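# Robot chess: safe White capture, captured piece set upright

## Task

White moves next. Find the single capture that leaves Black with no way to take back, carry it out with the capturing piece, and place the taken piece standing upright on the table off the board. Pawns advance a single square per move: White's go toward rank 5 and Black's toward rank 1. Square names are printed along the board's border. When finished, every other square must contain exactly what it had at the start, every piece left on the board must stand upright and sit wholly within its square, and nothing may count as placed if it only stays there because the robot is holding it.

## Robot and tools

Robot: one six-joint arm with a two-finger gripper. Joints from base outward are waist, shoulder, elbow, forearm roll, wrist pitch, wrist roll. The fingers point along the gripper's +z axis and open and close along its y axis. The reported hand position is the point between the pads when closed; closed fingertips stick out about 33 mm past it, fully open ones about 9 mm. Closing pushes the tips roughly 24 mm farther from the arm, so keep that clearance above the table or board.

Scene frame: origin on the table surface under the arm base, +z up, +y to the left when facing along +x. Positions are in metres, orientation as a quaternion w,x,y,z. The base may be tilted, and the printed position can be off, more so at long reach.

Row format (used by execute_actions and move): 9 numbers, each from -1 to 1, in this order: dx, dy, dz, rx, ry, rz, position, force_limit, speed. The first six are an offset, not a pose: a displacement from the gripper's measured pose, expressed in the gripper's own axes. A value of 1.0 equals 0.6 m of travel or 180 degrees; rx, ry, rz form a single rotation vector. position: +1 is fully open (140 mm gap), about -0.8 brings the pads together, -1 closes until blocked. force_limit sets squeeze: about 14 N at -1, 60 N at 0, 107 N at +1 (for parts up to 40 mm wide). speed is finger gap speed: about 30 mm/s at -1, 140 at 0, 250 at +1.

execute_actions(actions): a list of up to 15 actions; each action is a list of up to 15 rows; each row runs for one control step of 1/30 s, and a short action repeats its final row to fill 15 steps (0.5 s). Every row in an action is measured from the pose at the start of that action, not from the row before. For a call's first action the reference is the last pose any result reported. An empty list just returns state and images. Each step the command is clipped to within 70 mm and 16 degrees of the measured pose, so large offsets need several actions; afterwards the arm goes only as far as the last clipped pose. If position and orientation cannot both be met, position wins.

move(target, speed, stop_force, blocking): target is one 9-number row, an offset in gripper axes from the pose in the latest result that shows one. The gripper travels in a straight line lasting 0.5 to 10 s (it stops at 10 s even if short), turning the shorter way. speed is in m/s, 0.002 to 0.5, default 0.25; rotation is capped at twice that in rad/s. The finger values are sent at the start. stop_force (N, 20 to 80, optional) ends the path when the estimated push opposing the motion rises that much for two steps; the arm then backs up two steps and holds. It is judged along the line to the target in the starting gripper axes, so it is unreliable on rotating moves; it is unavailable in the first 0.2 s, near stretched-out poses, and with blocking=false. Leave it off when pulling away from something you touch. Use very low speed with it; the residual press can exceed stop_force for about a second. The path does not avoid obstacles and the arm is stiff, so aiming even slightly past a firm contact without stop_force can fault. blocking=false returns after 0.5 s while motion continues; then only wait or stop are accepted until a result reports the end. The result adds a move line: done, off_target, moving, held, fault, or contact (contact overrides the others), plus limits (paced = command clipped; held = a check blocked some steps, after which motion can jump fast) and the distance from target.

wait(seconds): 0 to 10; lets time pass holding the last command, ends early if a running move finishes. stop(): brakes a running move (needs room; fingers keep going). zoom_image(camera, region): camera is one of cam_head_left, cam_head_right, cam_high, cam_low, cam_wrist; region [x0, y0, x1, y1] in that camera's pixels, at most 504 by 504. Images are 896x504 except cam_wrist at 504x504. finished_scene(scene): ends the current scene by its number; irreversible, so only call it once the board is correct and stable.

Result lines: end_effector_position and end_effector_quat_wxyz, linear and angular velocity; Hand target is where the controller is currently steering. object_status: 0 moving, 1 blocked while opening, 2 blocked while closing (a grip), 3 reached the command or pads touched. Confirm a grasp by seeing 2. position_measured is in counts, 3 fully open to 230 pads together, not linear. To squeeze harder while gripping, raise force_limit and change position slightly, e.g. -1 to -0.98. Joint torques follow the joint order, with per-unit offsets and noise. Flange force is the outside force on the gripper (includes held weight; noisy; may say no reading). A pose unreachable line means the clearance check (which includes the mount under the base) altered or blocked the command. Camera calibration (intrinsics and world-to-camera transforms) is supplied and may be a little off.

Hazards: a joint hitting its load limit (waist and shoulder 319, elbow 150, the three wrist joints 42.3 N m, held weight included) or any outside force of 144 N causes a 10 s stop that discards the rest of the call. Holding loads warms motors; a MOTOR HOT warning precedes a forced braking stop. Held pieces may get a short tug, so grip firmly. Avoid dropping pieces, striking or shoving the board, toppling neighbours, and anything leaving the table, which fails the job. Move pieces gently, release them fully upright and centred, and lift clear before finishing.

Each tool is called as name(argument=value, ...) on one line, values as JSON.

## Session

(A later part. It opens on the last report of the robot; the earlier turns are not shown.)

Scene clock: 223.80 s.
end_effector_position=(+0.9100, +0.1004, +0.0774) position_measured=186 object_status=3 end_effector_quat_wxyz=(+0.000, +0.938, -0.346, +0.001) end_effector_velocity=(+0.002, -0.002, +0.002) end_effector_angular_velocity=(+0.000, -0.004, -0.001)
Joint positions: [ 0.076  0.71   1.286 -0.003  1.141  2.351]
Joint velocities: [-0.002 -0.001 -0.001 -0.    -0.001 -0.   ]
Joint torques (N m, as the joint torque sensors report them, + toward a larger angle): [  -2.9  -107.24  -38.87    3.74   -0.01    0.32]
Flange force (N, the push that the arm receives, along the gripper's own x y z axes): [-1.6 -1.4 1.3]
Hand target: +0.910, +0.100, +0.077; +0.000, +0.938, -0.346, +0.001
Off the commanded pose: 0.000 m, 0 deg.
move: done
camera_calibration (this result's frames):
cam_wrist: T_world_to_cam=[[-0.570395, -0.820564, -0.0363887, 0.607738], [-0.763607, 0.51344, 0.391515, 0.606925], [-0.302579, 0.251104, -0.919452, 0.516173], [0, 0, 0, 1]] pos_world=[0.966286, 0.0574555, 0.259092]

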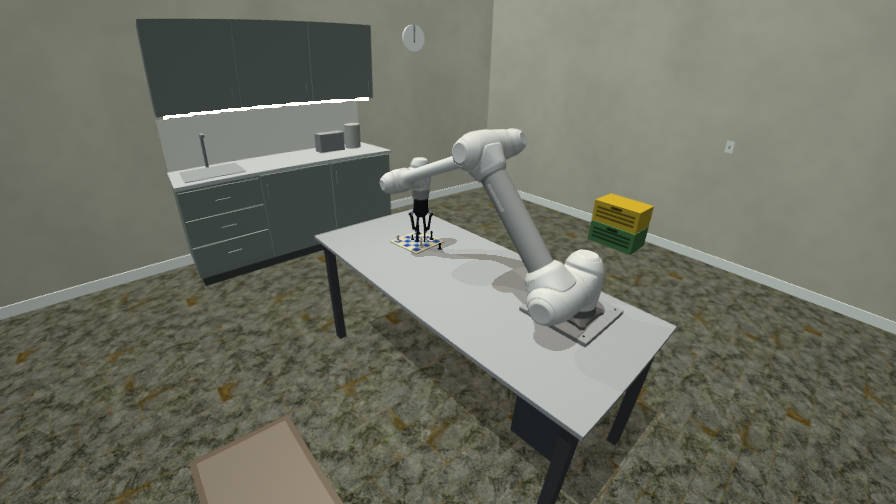

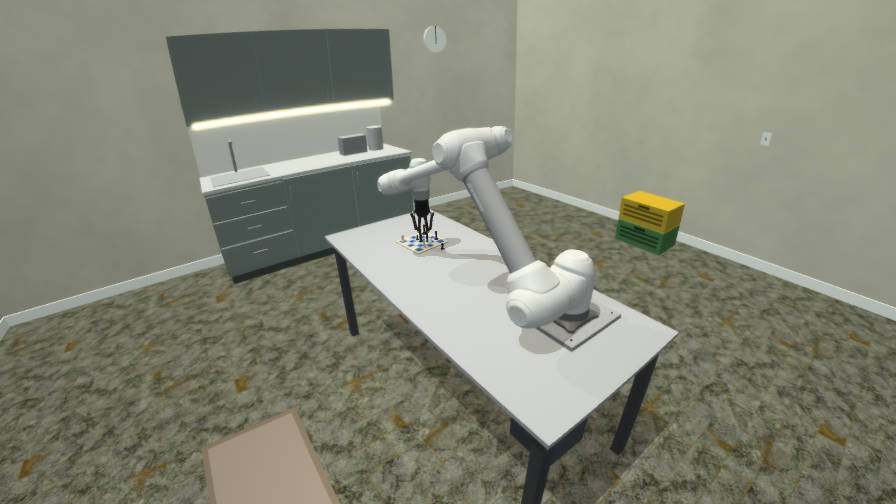

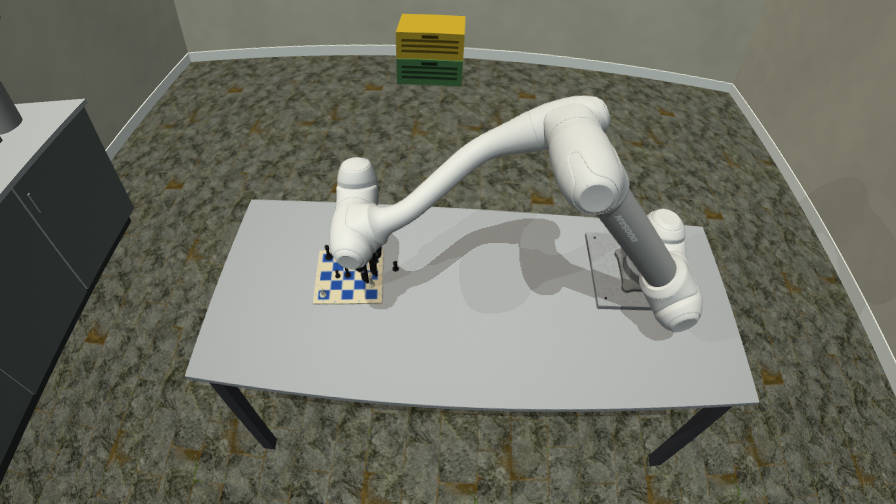

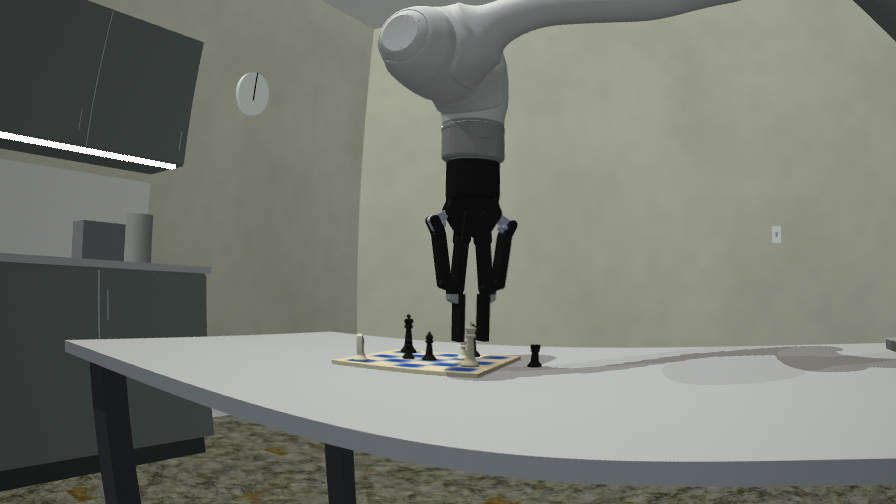

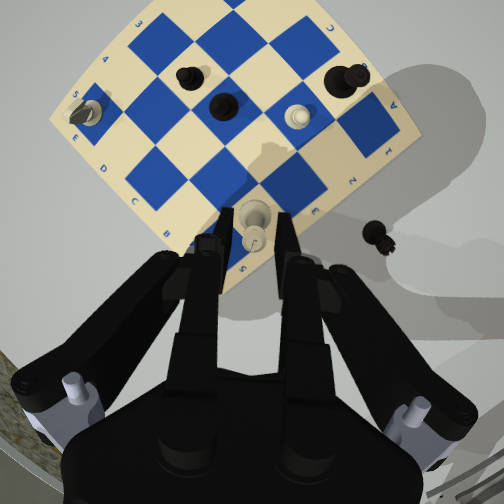

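move(target=[0, 0, 0, 0, 0, 0, -1, 0.2, -0.6])

move(target=[0.003, 0, -0.0117, 0, 0, 0, -1, 0.2, -0.6], speed=0.05)

move(target=[0.0853, 0.0008, 0.005, 0, 0, 0, -1, 0.2, -0.6], speed=0.12)

zoom_image(camera="cam_wrist", region=[190, 135, 330, 305])

zoom_image(camera="cam_low", region=[400, 275, 510, 380])

Scene clock: 242.97 s.
end_effector_position=(+0.9100, +0.1004, +0.0773) position_measured=215 object_status=2 end_effector_quat_wxyz=(+0.000, +0.938, -0.346, +0.001) end_effector_velocity=(+0.001, -0.001, +0.001) end_effector_angular_velocity=(+0.000, -0.002, -0.001)
Joint positions: [ 0.076  0.71   1.286 -0.003  1.141  2.351]
Joint velocities: [-0.002 -0.001 -0.002  0.     0.    -0.001]
Joint torques (N m, as the joint torque sensors report them, + toward a larger angle): [  -2.86 -101.41  -36.87    3.73    0.01    0.38]
Flange force (N, the push that the arm receives, along the gripper's own x y z axes): [-4.1 0.9 -3.7]
Hand target: +0.910, +0.100, +0.077; +0.000, +0.938, -0.346, +0.001
Off the commanded pose: 0.000 m, 0 deg.
move: done
camera_calibration (this result's frames):
cam_wrist: T_world_to_cam=[[-0.570404, -0.820559, -0.0363576, 0.607725], [-0.763583, 0.513449, 0.391551, 0.606928], [-0.302623, 0.251104, -0.919438, 0.516128], [0, 0, 0, 1]] pos_world=[0.966281, 0.0574457, 0.259001]

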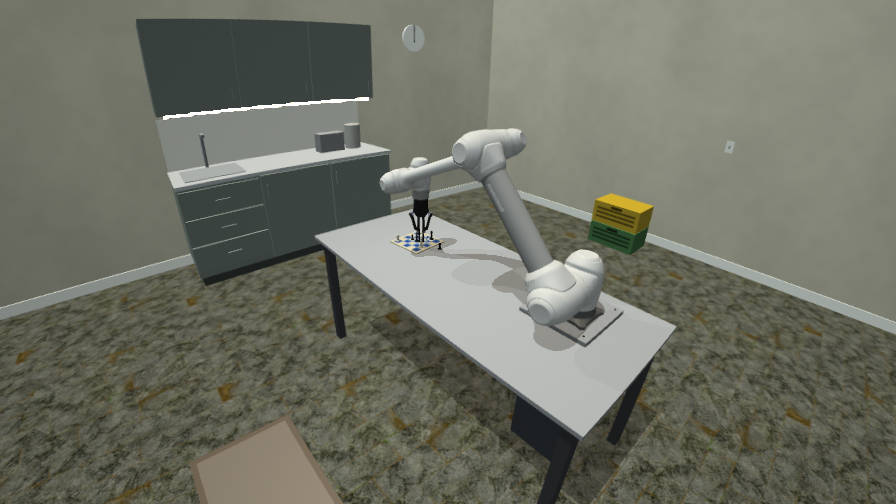

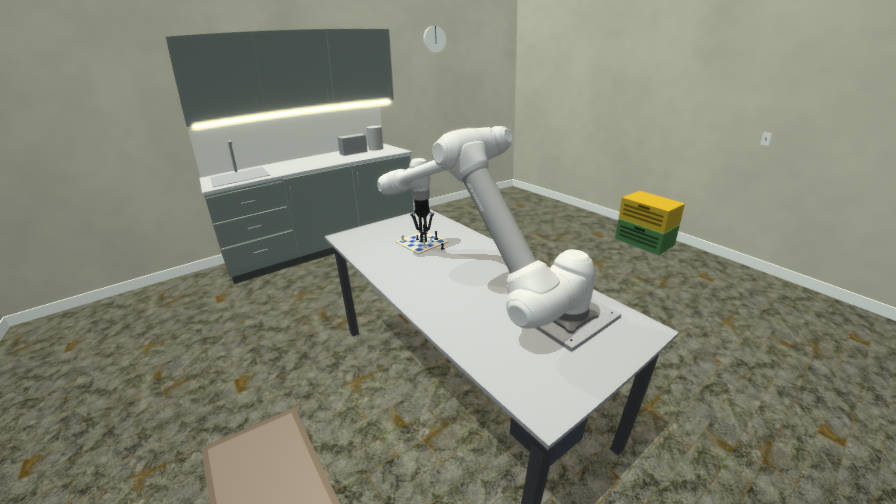

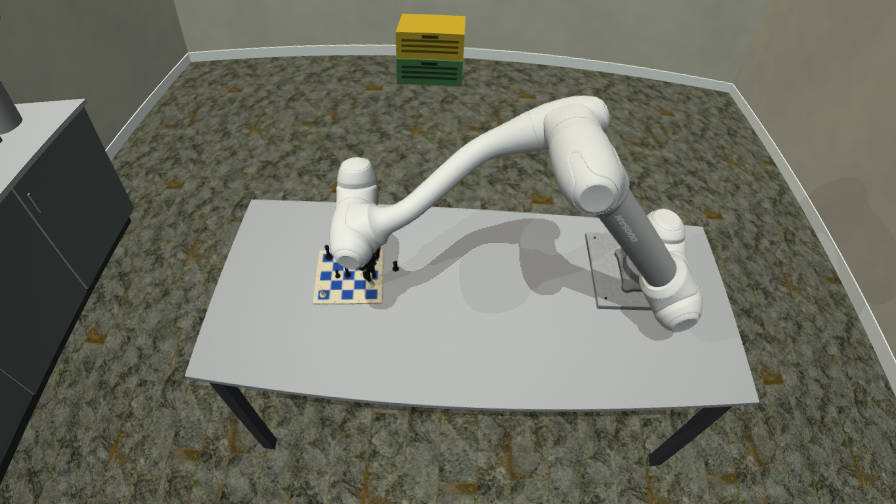

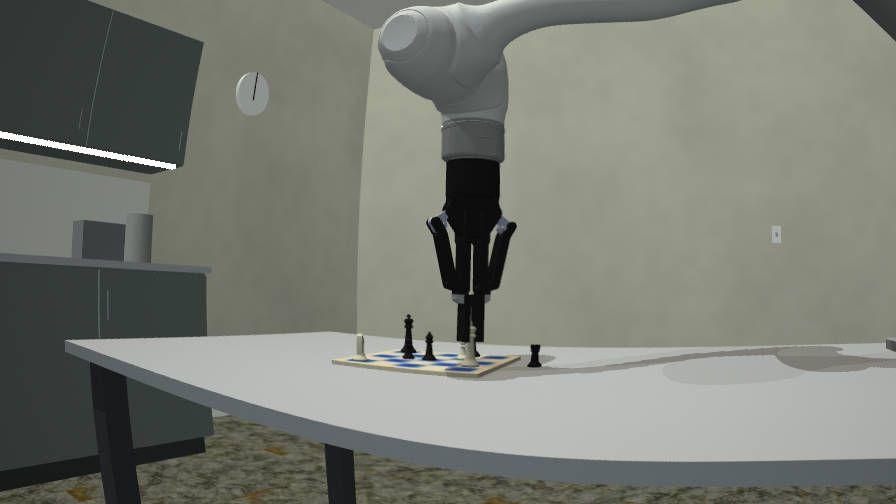

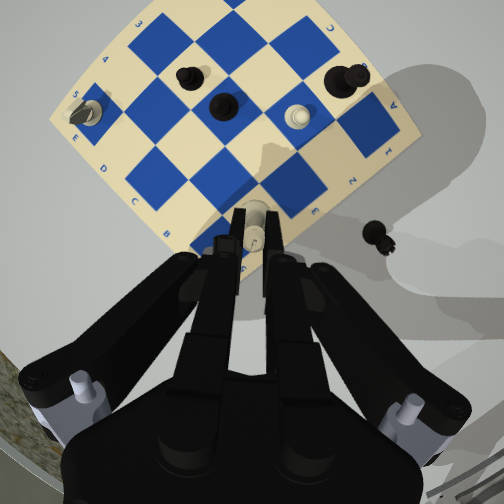

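Scene clock: 243.67 s.
end_effector_position=(+0.9114, +0.0993, +0.0843) position_measured=215 object_status=2 end_effector_quat_wxyz=(+0.000, +0.938, -0.346, +0.001) end_effector_velocity=(+0.000, -0.000, +0.001) end_effector_angular_velocity=(-0.000, +0.000, -0.000)
Joint positions: [ 0.075  0.707  1.278 -0.003  1.153  2.35 ]
Joint velocities: [-0.    -0.    -0.001 -0.     0.001 -0.   ]
Joint torques (N m, as the joint torque sensors report them, + toward a larger angle): [  -2.31 -107.4   -39.97    3.89   -0.03    0.23]
Flange force (N, the push that the arm receives, along the gripper's own x y z axes): [-3.3 0.0 2.7]
Hand target: +0.911, +0.099, +0.084; +0.000, +0.938, -0.346, +0.001
Off the commanded pose: 0.000 m, 0 deg.
move: done
camera_calibration (this result's frames):
cam_wrist: T_world_to_cam=[[-0.570391, -0.820569, -0.0363361, 0.607789], [-0.763587, 0.513444, 0.391549, 0.605821], [-0.302636, 0.251082, -0.91944, 0.523262], [0, 0, 0, 1]] pos_world=[0.967633, 0.0562962, 0.265984]

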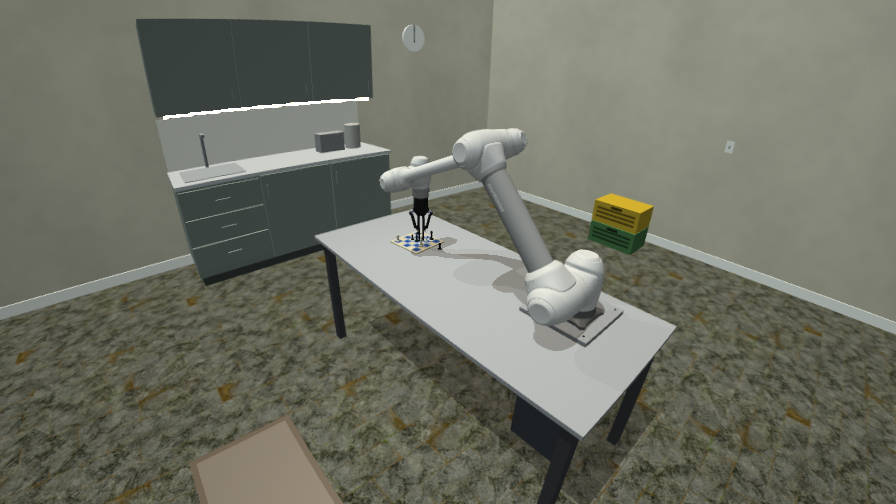

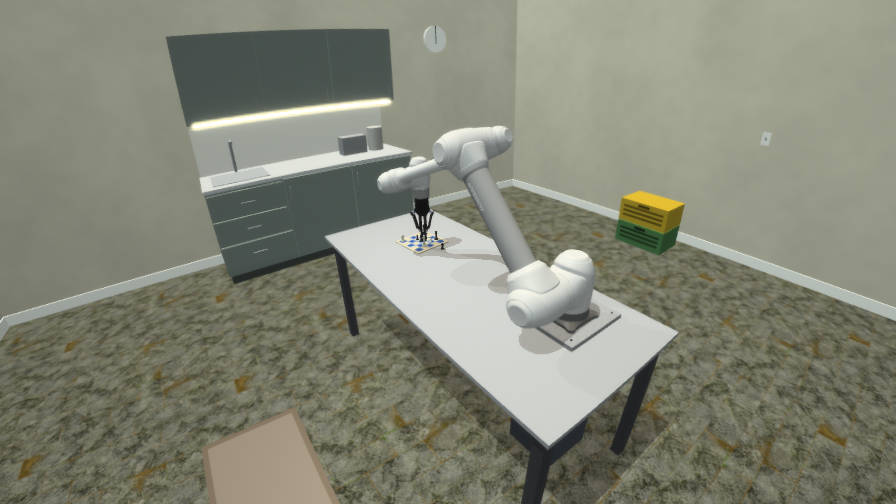

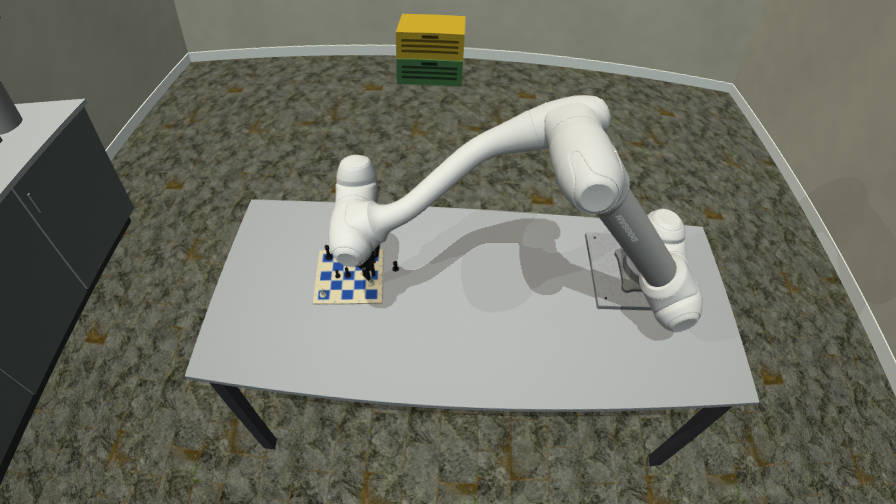

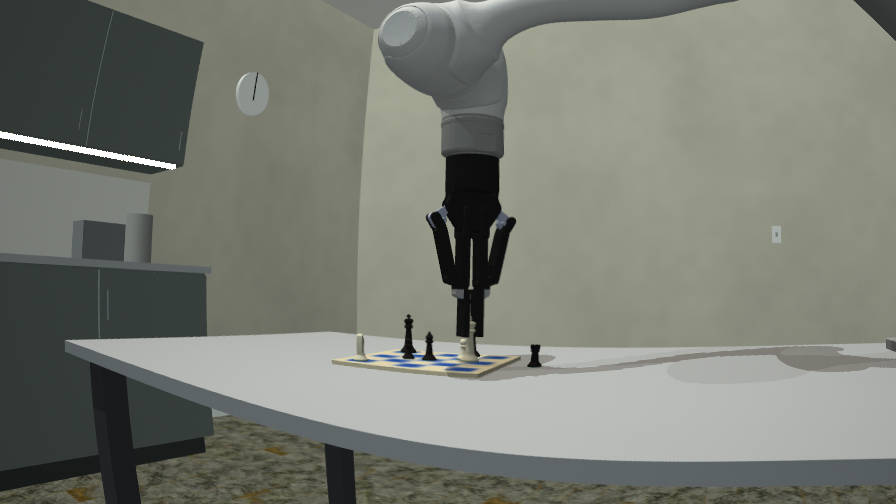

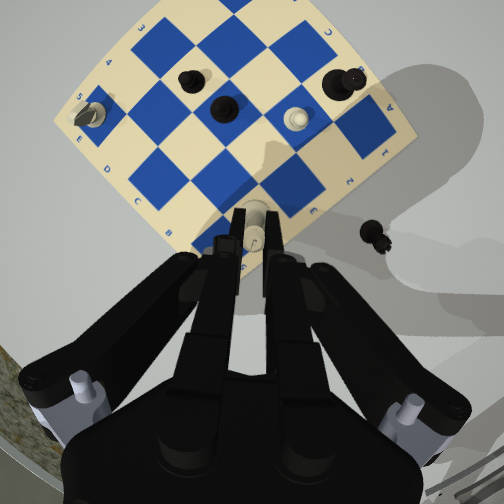

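Scene clock: 244.47 s.
end_effector_position=(+0.9500, +0.0658, +0.0815) position_measured=215 object_status=2 end_effector_quat_wxyz=(+0.000, +0.938, -0.346, +0.001) end_effector_velocity=(+0.001, +0.000, +0.002) end_effector_angular_velocity=(+0.000, -0.002, +0.000)
Joint positions: [ 0.037  0.765  1.178 -0.002  1.194  2.312]
Joint velocities: [ 0.    -0.    -0.003  0.     0.001  0.   ]
Joint torques (N m, as the joint torque sensors report them, + toward a larger angle): [  -2.57 -114.02  -39.96    3.92    0.16    0.31]
Flange force (N, the push that the arm receives, along the gripper's own x y z axes): [-1.6 -3.1 2.3]
Hand target: +0.950, +0.066, +0.081; +0.000, +0.938, -0.346, +0.001
Off the commanded pose: 0.000 m, 0 deg.
move: done
camera_calibration (this result's frames):
cam_wrist: T_world_to_cam=[[-0.57034, -0.820605, -0.0363334, 0.602224], [-0.763641, 0.513416, 0.39148, 0.653694], [-0.302596, 0.251023, -0.919469, 0.540724], [0, 0, 0, 1]] pos_world=[1.00628, 0.022837, 0.263152]

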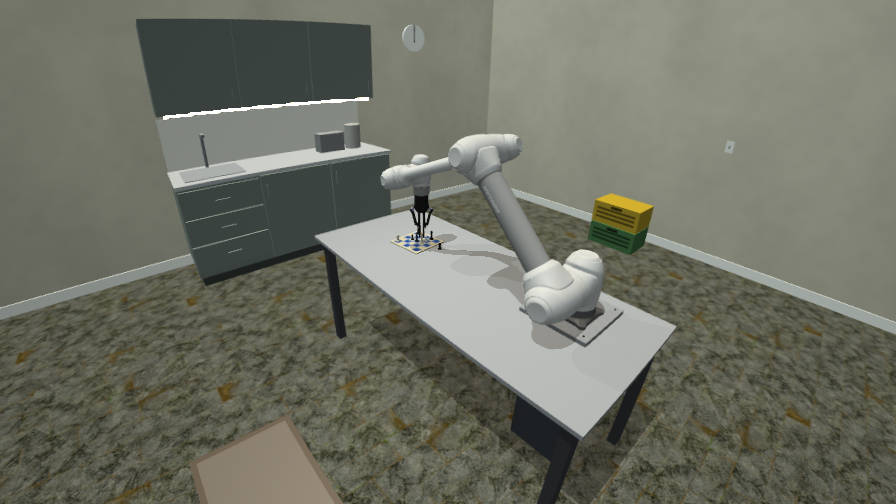

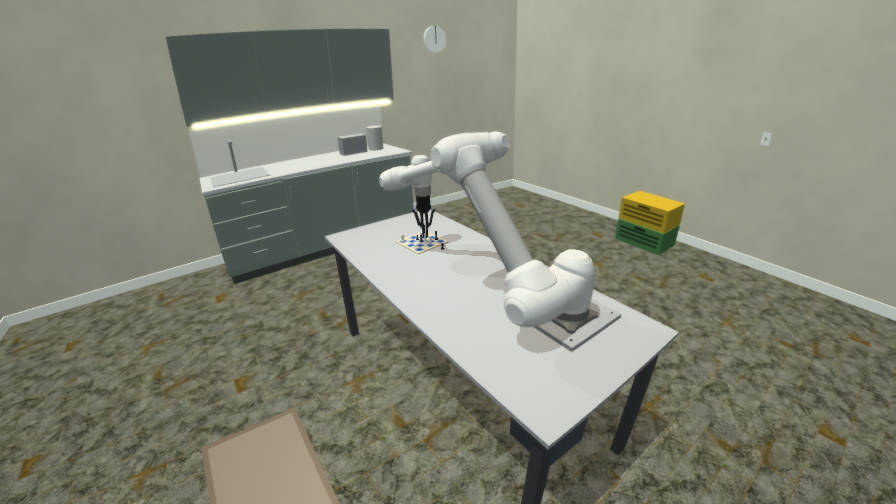

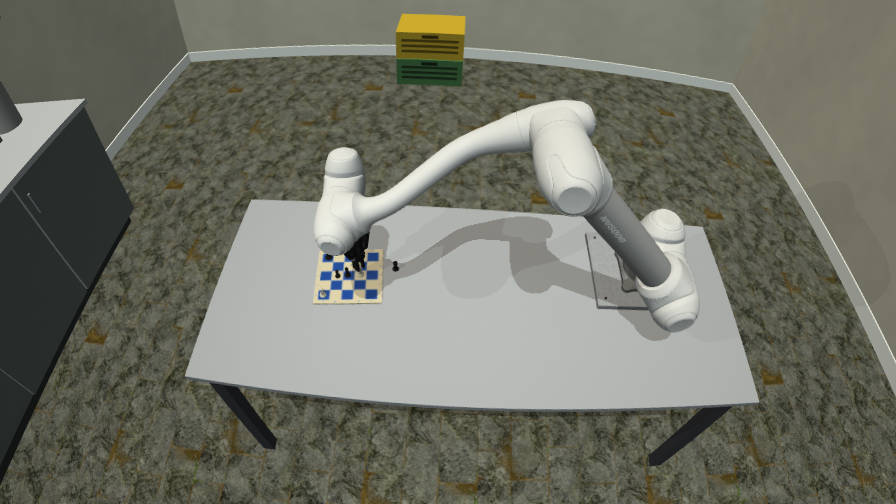

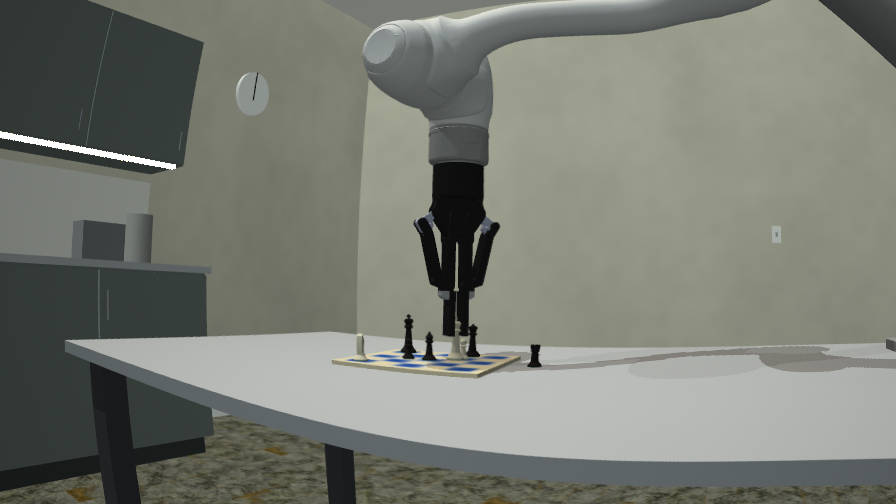

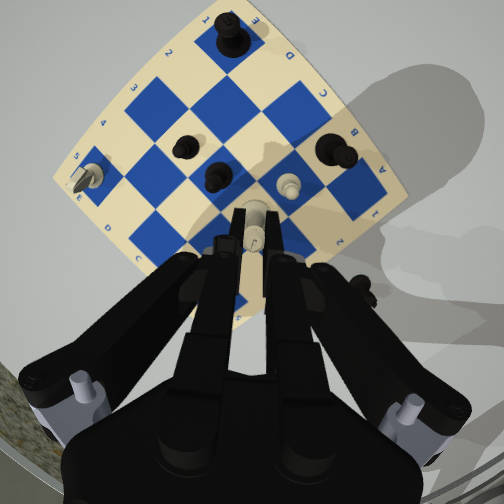

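Region (190, 135, 330, 305) of cam_wrist's 504x504 image, scaled by 2.965, with more detail than that image has; it fills the left 415 columns of this view, and the rest is white.

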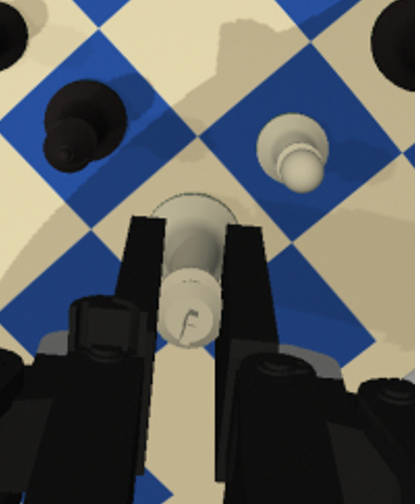

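Region (400, 275, 510, 380) of cam_low's 896x504 image, scaled by 4.582, with more detail than that image has; it fills the top 481 rows of this view, and the rest is white.

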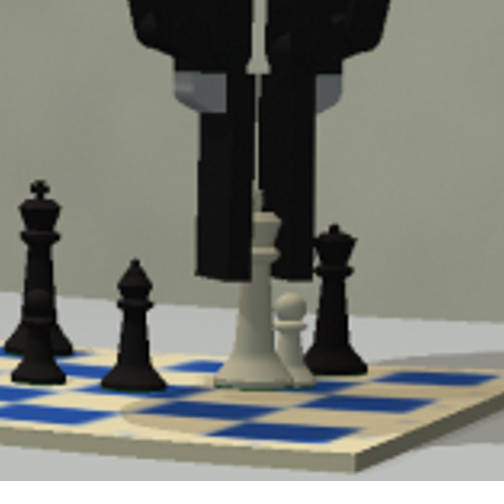

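move(target=[0, 0, 0.0058, 0, 0, 0, -1, 0.2, -0.6], speed=0.01)

Scene clock: 248.63 s.
end_effector_position=(+0.9500, +0.0658, +0.0780) position_measured=215 object_status=2 end_effector_quat_wxyz=(+0.000, +0.938, -0.346, +0.001) end_effector_velocity=(-0.000, -0.001, -0.001) end_effector_angular_velocity=(-0.000, +0.000, -0.001)
Joint positions: [ 0.037  0.767  1.181 -0.002  1.189  2.312]
Joint velocities: [-0.001  0.     0.001 -0.    -0.001  0.   ]
Joint torques (N m, as the joint torque sensors report them, + toward a larger angle): [  -2.47 -112.24  -40.24    3.92    0.2     0.48]
Flange force (N, the push that the arm receives, along the gripper's own x y z axes): [-3.4 0.4 2.0]
Hand target: +0.950, +0.066, +0.078; +0.000, +0.938, -0.346, +0.001
Off the commanded pose: 0.000 m, 0 deg.
move: done
camera_calibration (this result's frames):
cam_wrist: T_world_to_cam=[[-0.570359, -0.820591, -0.0363403, 0.602085], [-0.763628, 0.513428, 0.39149, 0.655064], [-0.302595, 0.25104, -0.919465, 0.537555], [0, 0, 0, 1]] pos_world=[1.00629, 0.0227899, 0.259692]

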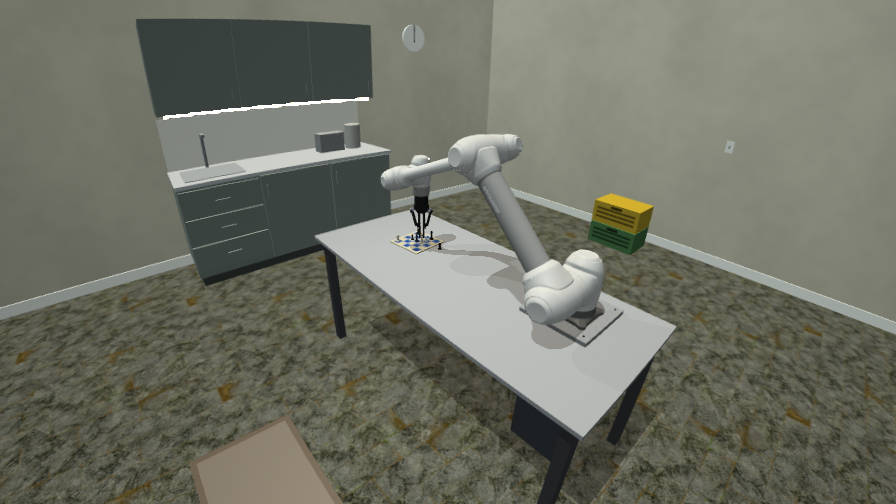

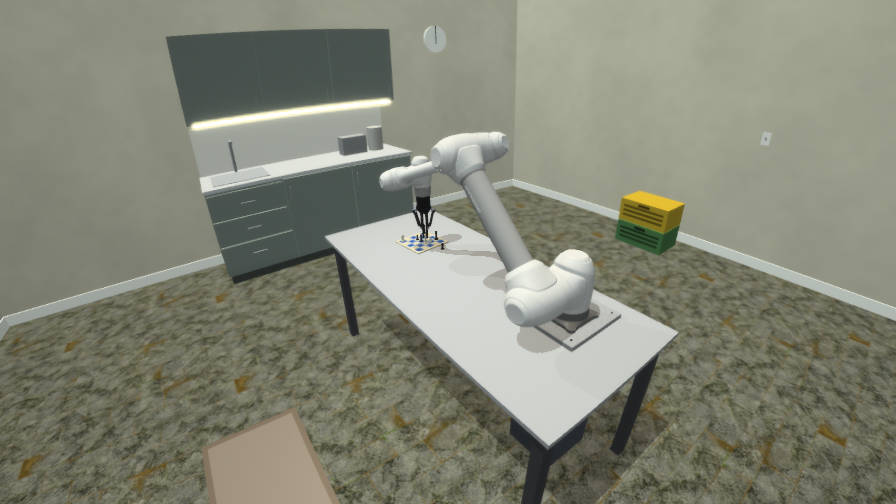

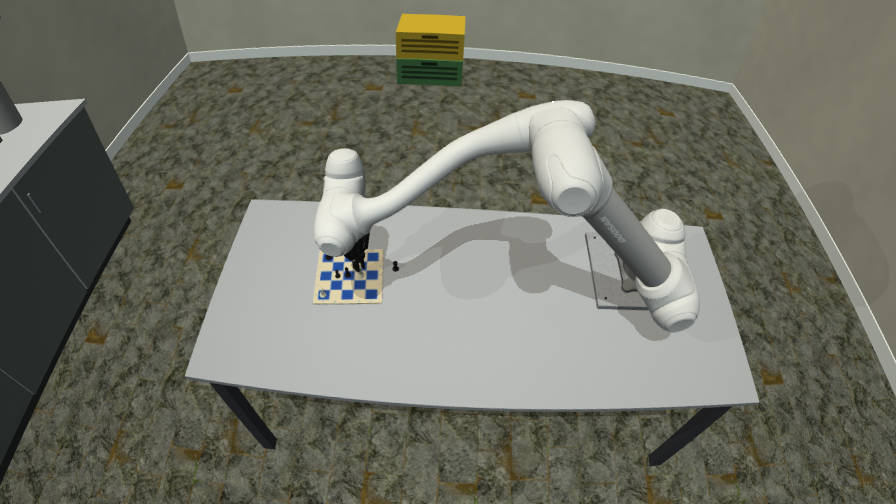

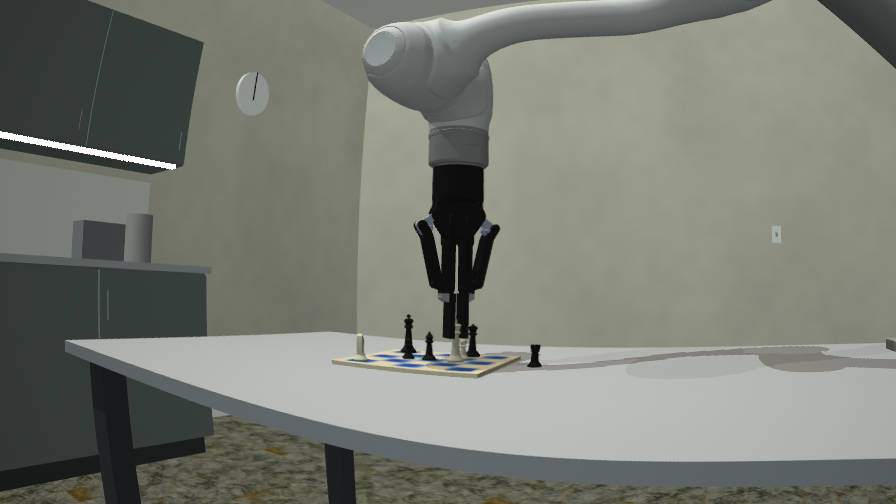

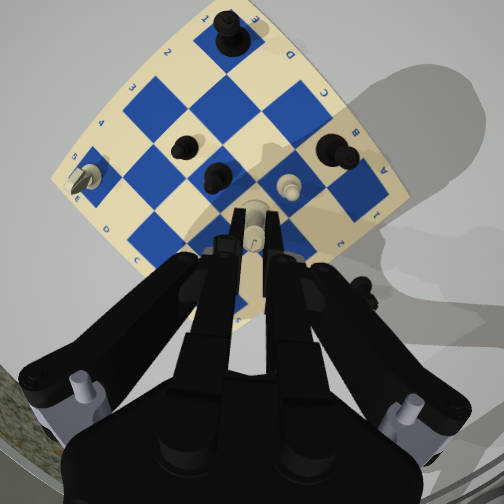

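execute_actions(actions=[[[0,0,0.0003,0,0,0,-1,0.2,-0.3],[0,0,0.0006,0,0,0,-1,0.2,-0.3],[0,0,0.0008,0,0,0,-1,0.2,-0.3],[0,0,0.0008,0,0,0,-1,0.2,-0.3],[0,0,0.0008,0,0,0,-1,0.2,-0.3],[0,0,0.0008,0,0,0,-0.48,0.2,-0.3]]])

move(target=[0, 0, -0.085, 0, 0, 0, -0.48, 0.2, -0.3], speed=0.15)

zoom_image(camera="cam_wrist", region=[70, 0, 400, 330])

zoom_image(camera="cam_low", region=[325, 270, 560, 385])

Scene clock: 256.30 s.
end_effector_position=(+0.9500, +0.0658, +0.0775) position_measured=190 object_status=0 end_effector_quat_wxyz=(+0.000, +0.938, -0.346, +0.001) end_effector_velocity=(+0.000, -0.000, +0.002) end_effector_angular_velocity=(-0.000, -0.002, -0.001)
Joint positions: [ 0.037  0.767  1.181 -0.002  1.189  2.312]
Joint velocities: [-0.    -0.002 -0.001 -0.     0.     0.001]
Joint torques (N m, as the joint torque sensors report them, + toward a larger angle): [  -3.49 -111.21  -39.65    3.81    0.33    0.38]
Flange force (N, the push that the arm receives, along the gripper's own x y z axes): [-4.4 -0.7 0.8]
Hand target: +0.950, +0.066, +0.078; +0.000, +0.938, -0.346, +0.001
Off the commanded pose: 0.000 m, 0 deg.
camera_calibration (this result's frames):
cam_wrist: T_world_to_cam=[[-0.570346, -0.8206, -0.0363367, 0.602088], [-0.763633, 0.513416, 0.391495, 0.655235], [-0.302605, 0.251036, -0.919462, 0.537106], [0, 0, 0, 1]] pos_world=[1.00629, 0.0228323, 0.259206]

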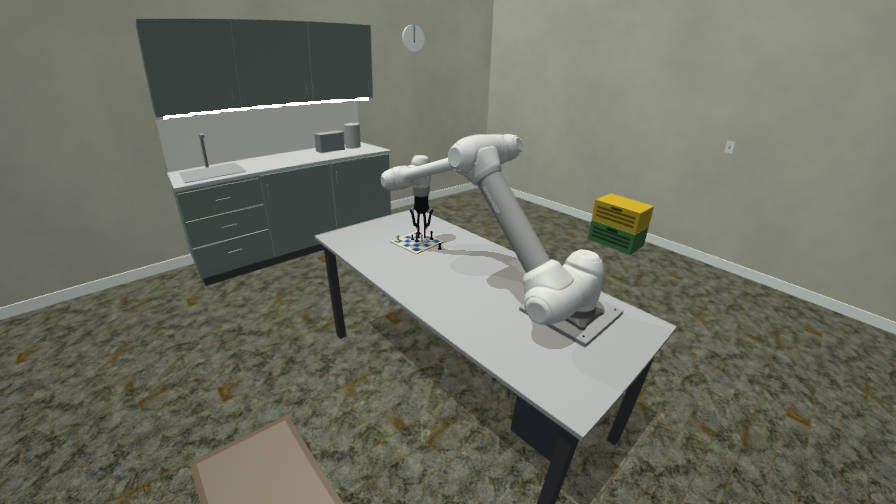

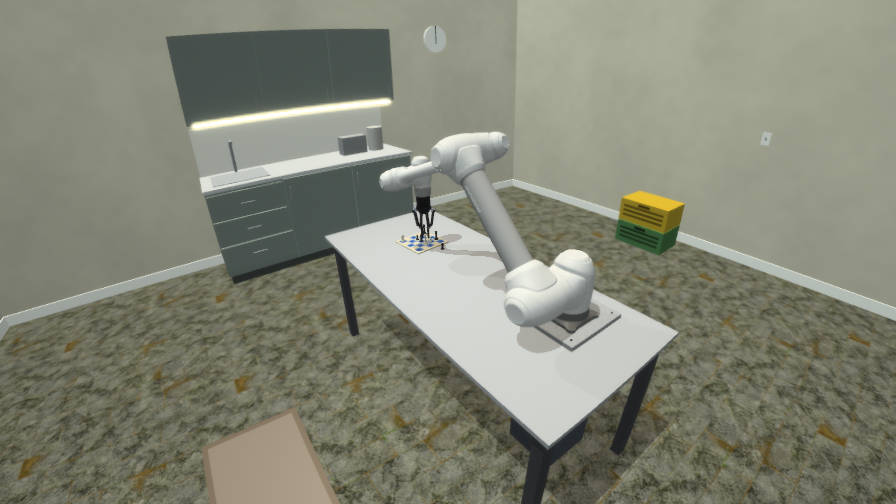

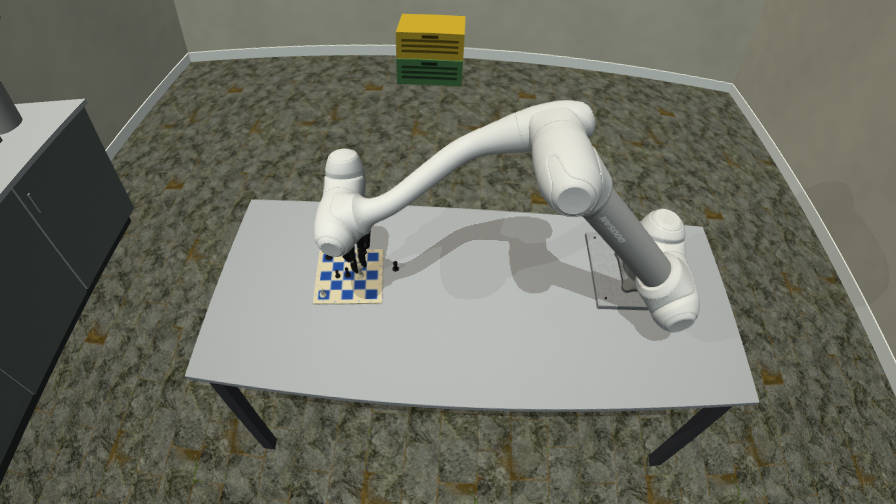

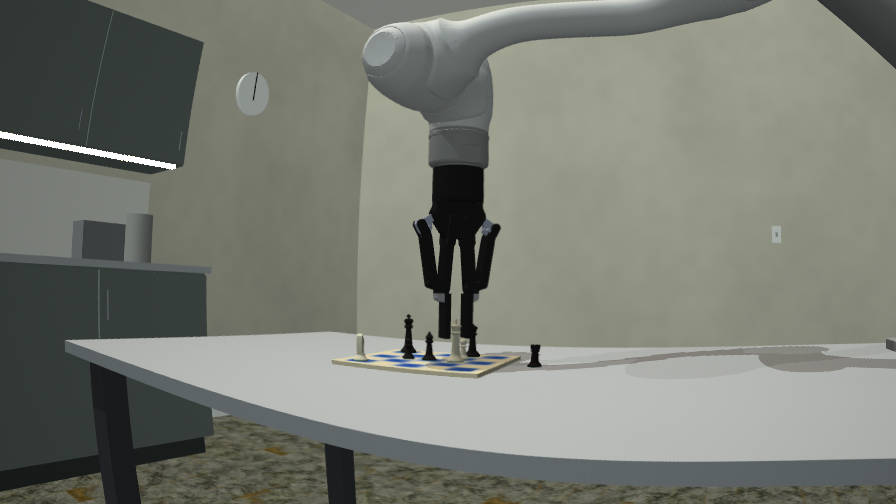

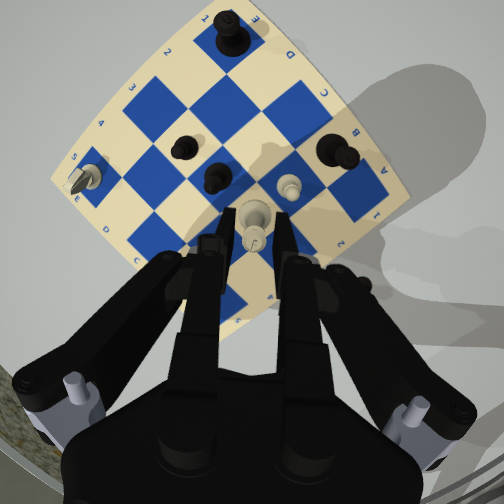

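Scene clock: 257.10 s.
end_effector_position=(+0.9499, +0.0659, +0.1284) position_measured=190 object_status=3 end_effector_quat_wxyz=(+0.000, +0.938, -0.346, +0.001) end_effector_velocity=(+0.000, -0.001, -0.000) end_effector_angular_velocity=(-0.000, +0.001, -0.001)
Joint positions: [ 0.037  0.737  1.139 -0.002  1.261  2.312]
Joint velocities: [-0.001  0.001 -0.001  0.     0.002  0.001]
Joint torques (N m, as the joint torque sensors report them, + toward a larger angle): [  -3.27 -111.7   -41.53    4.2     0.1     0.2 ]
Flange force (N, the push that the arm receives, along the gripper's own x y z axes): [-3.5 -1.5 4.1]
Hand target: +0.950, +0.066, +0.129; +0.000, +0.938, -0.346, +0.001
Off the commanded pose: 0.000 m, 0 deg.
move: done
camera_calibration (this result's frames):
cam_wrist: T_world_to_cam=[[-0.570294, -0.820641, -0.0362504, 0.603875], [-0.763643, 0.513389, 0.391511, 0.635184], [-0.30268, 0.250959, -0.919459, 0.583942], [0, 0, 0, 1]] pos_world=[1.00619, 0.0229219, 0.31012]

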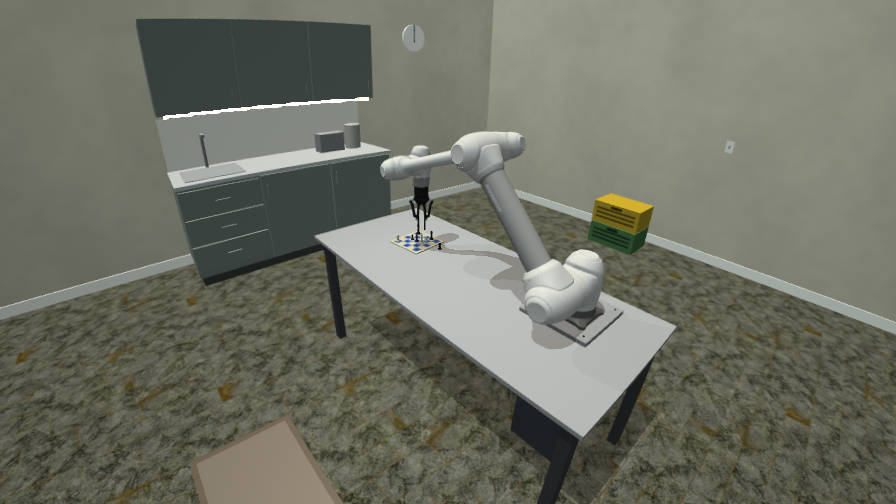

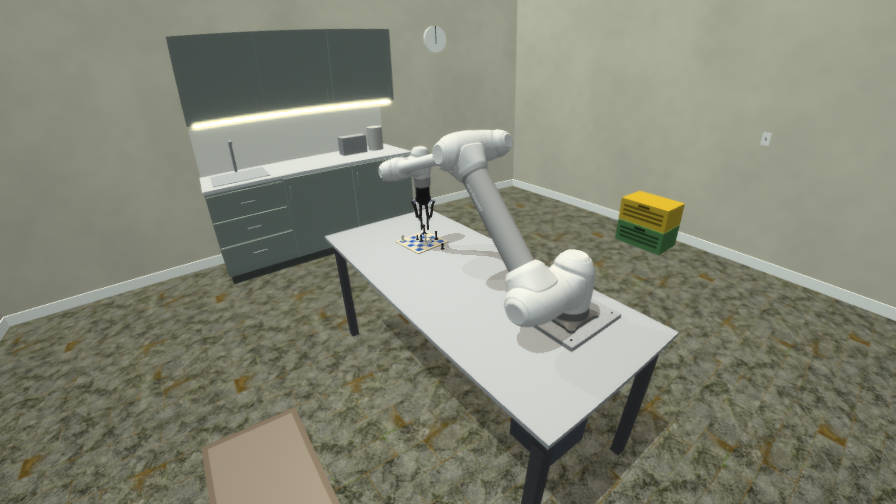

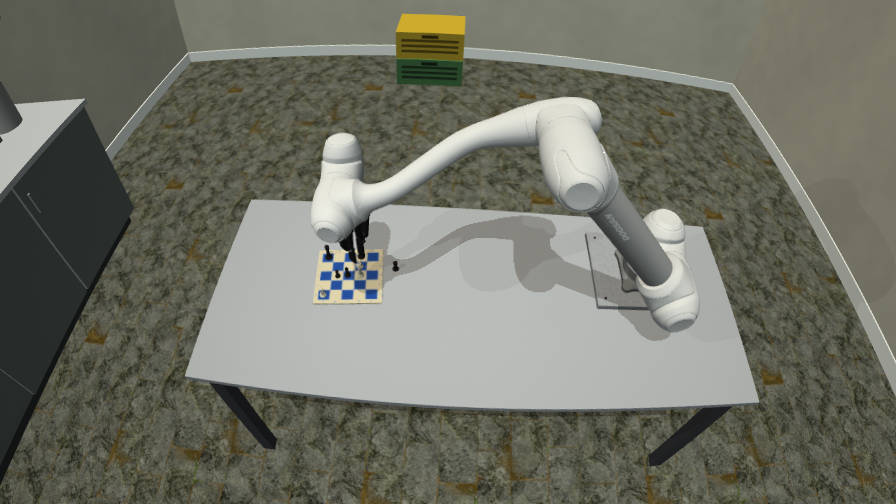

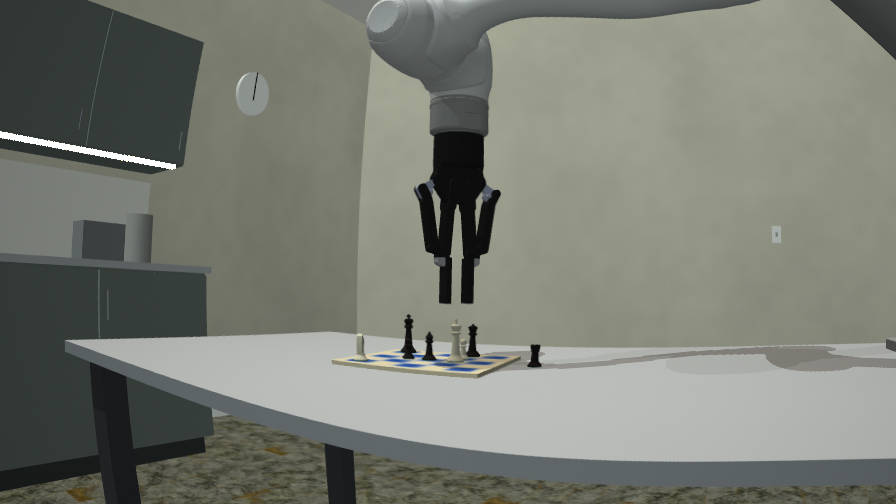

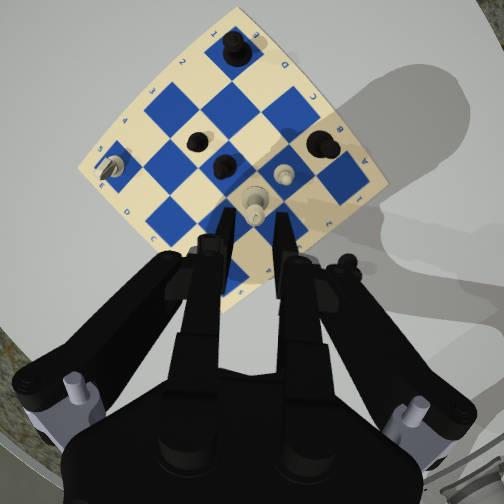

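Region (70, 0, 400, 330) of cam_wrist's 504x504 image, scaled by 1.527, with more detail than that image has.

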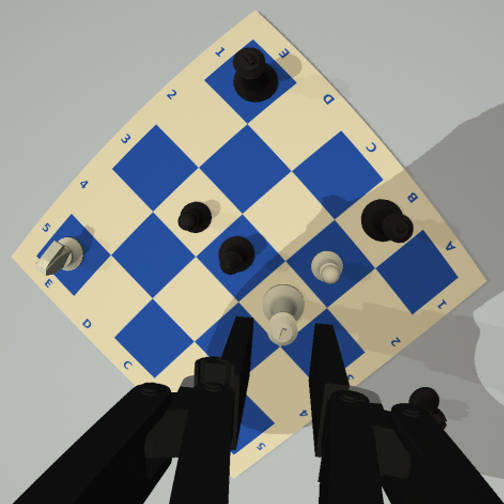

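Region (325, 270, 560, 385) of cam_low's 896x504 image, scaled by 2.145, with more detail than that image has; it fills the top 247 rows of this view, and the rest is white.

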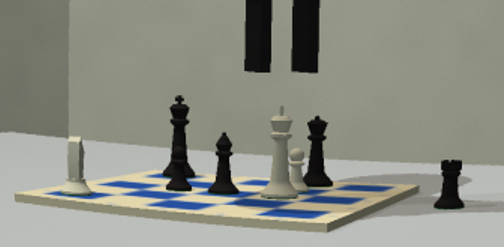

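Kxb3 is on the board: the king stands centred on b3, the rook is upright on the table, and the other pieces have not moved.

finished_scene(scene=1)

The scene is finished: the task was done.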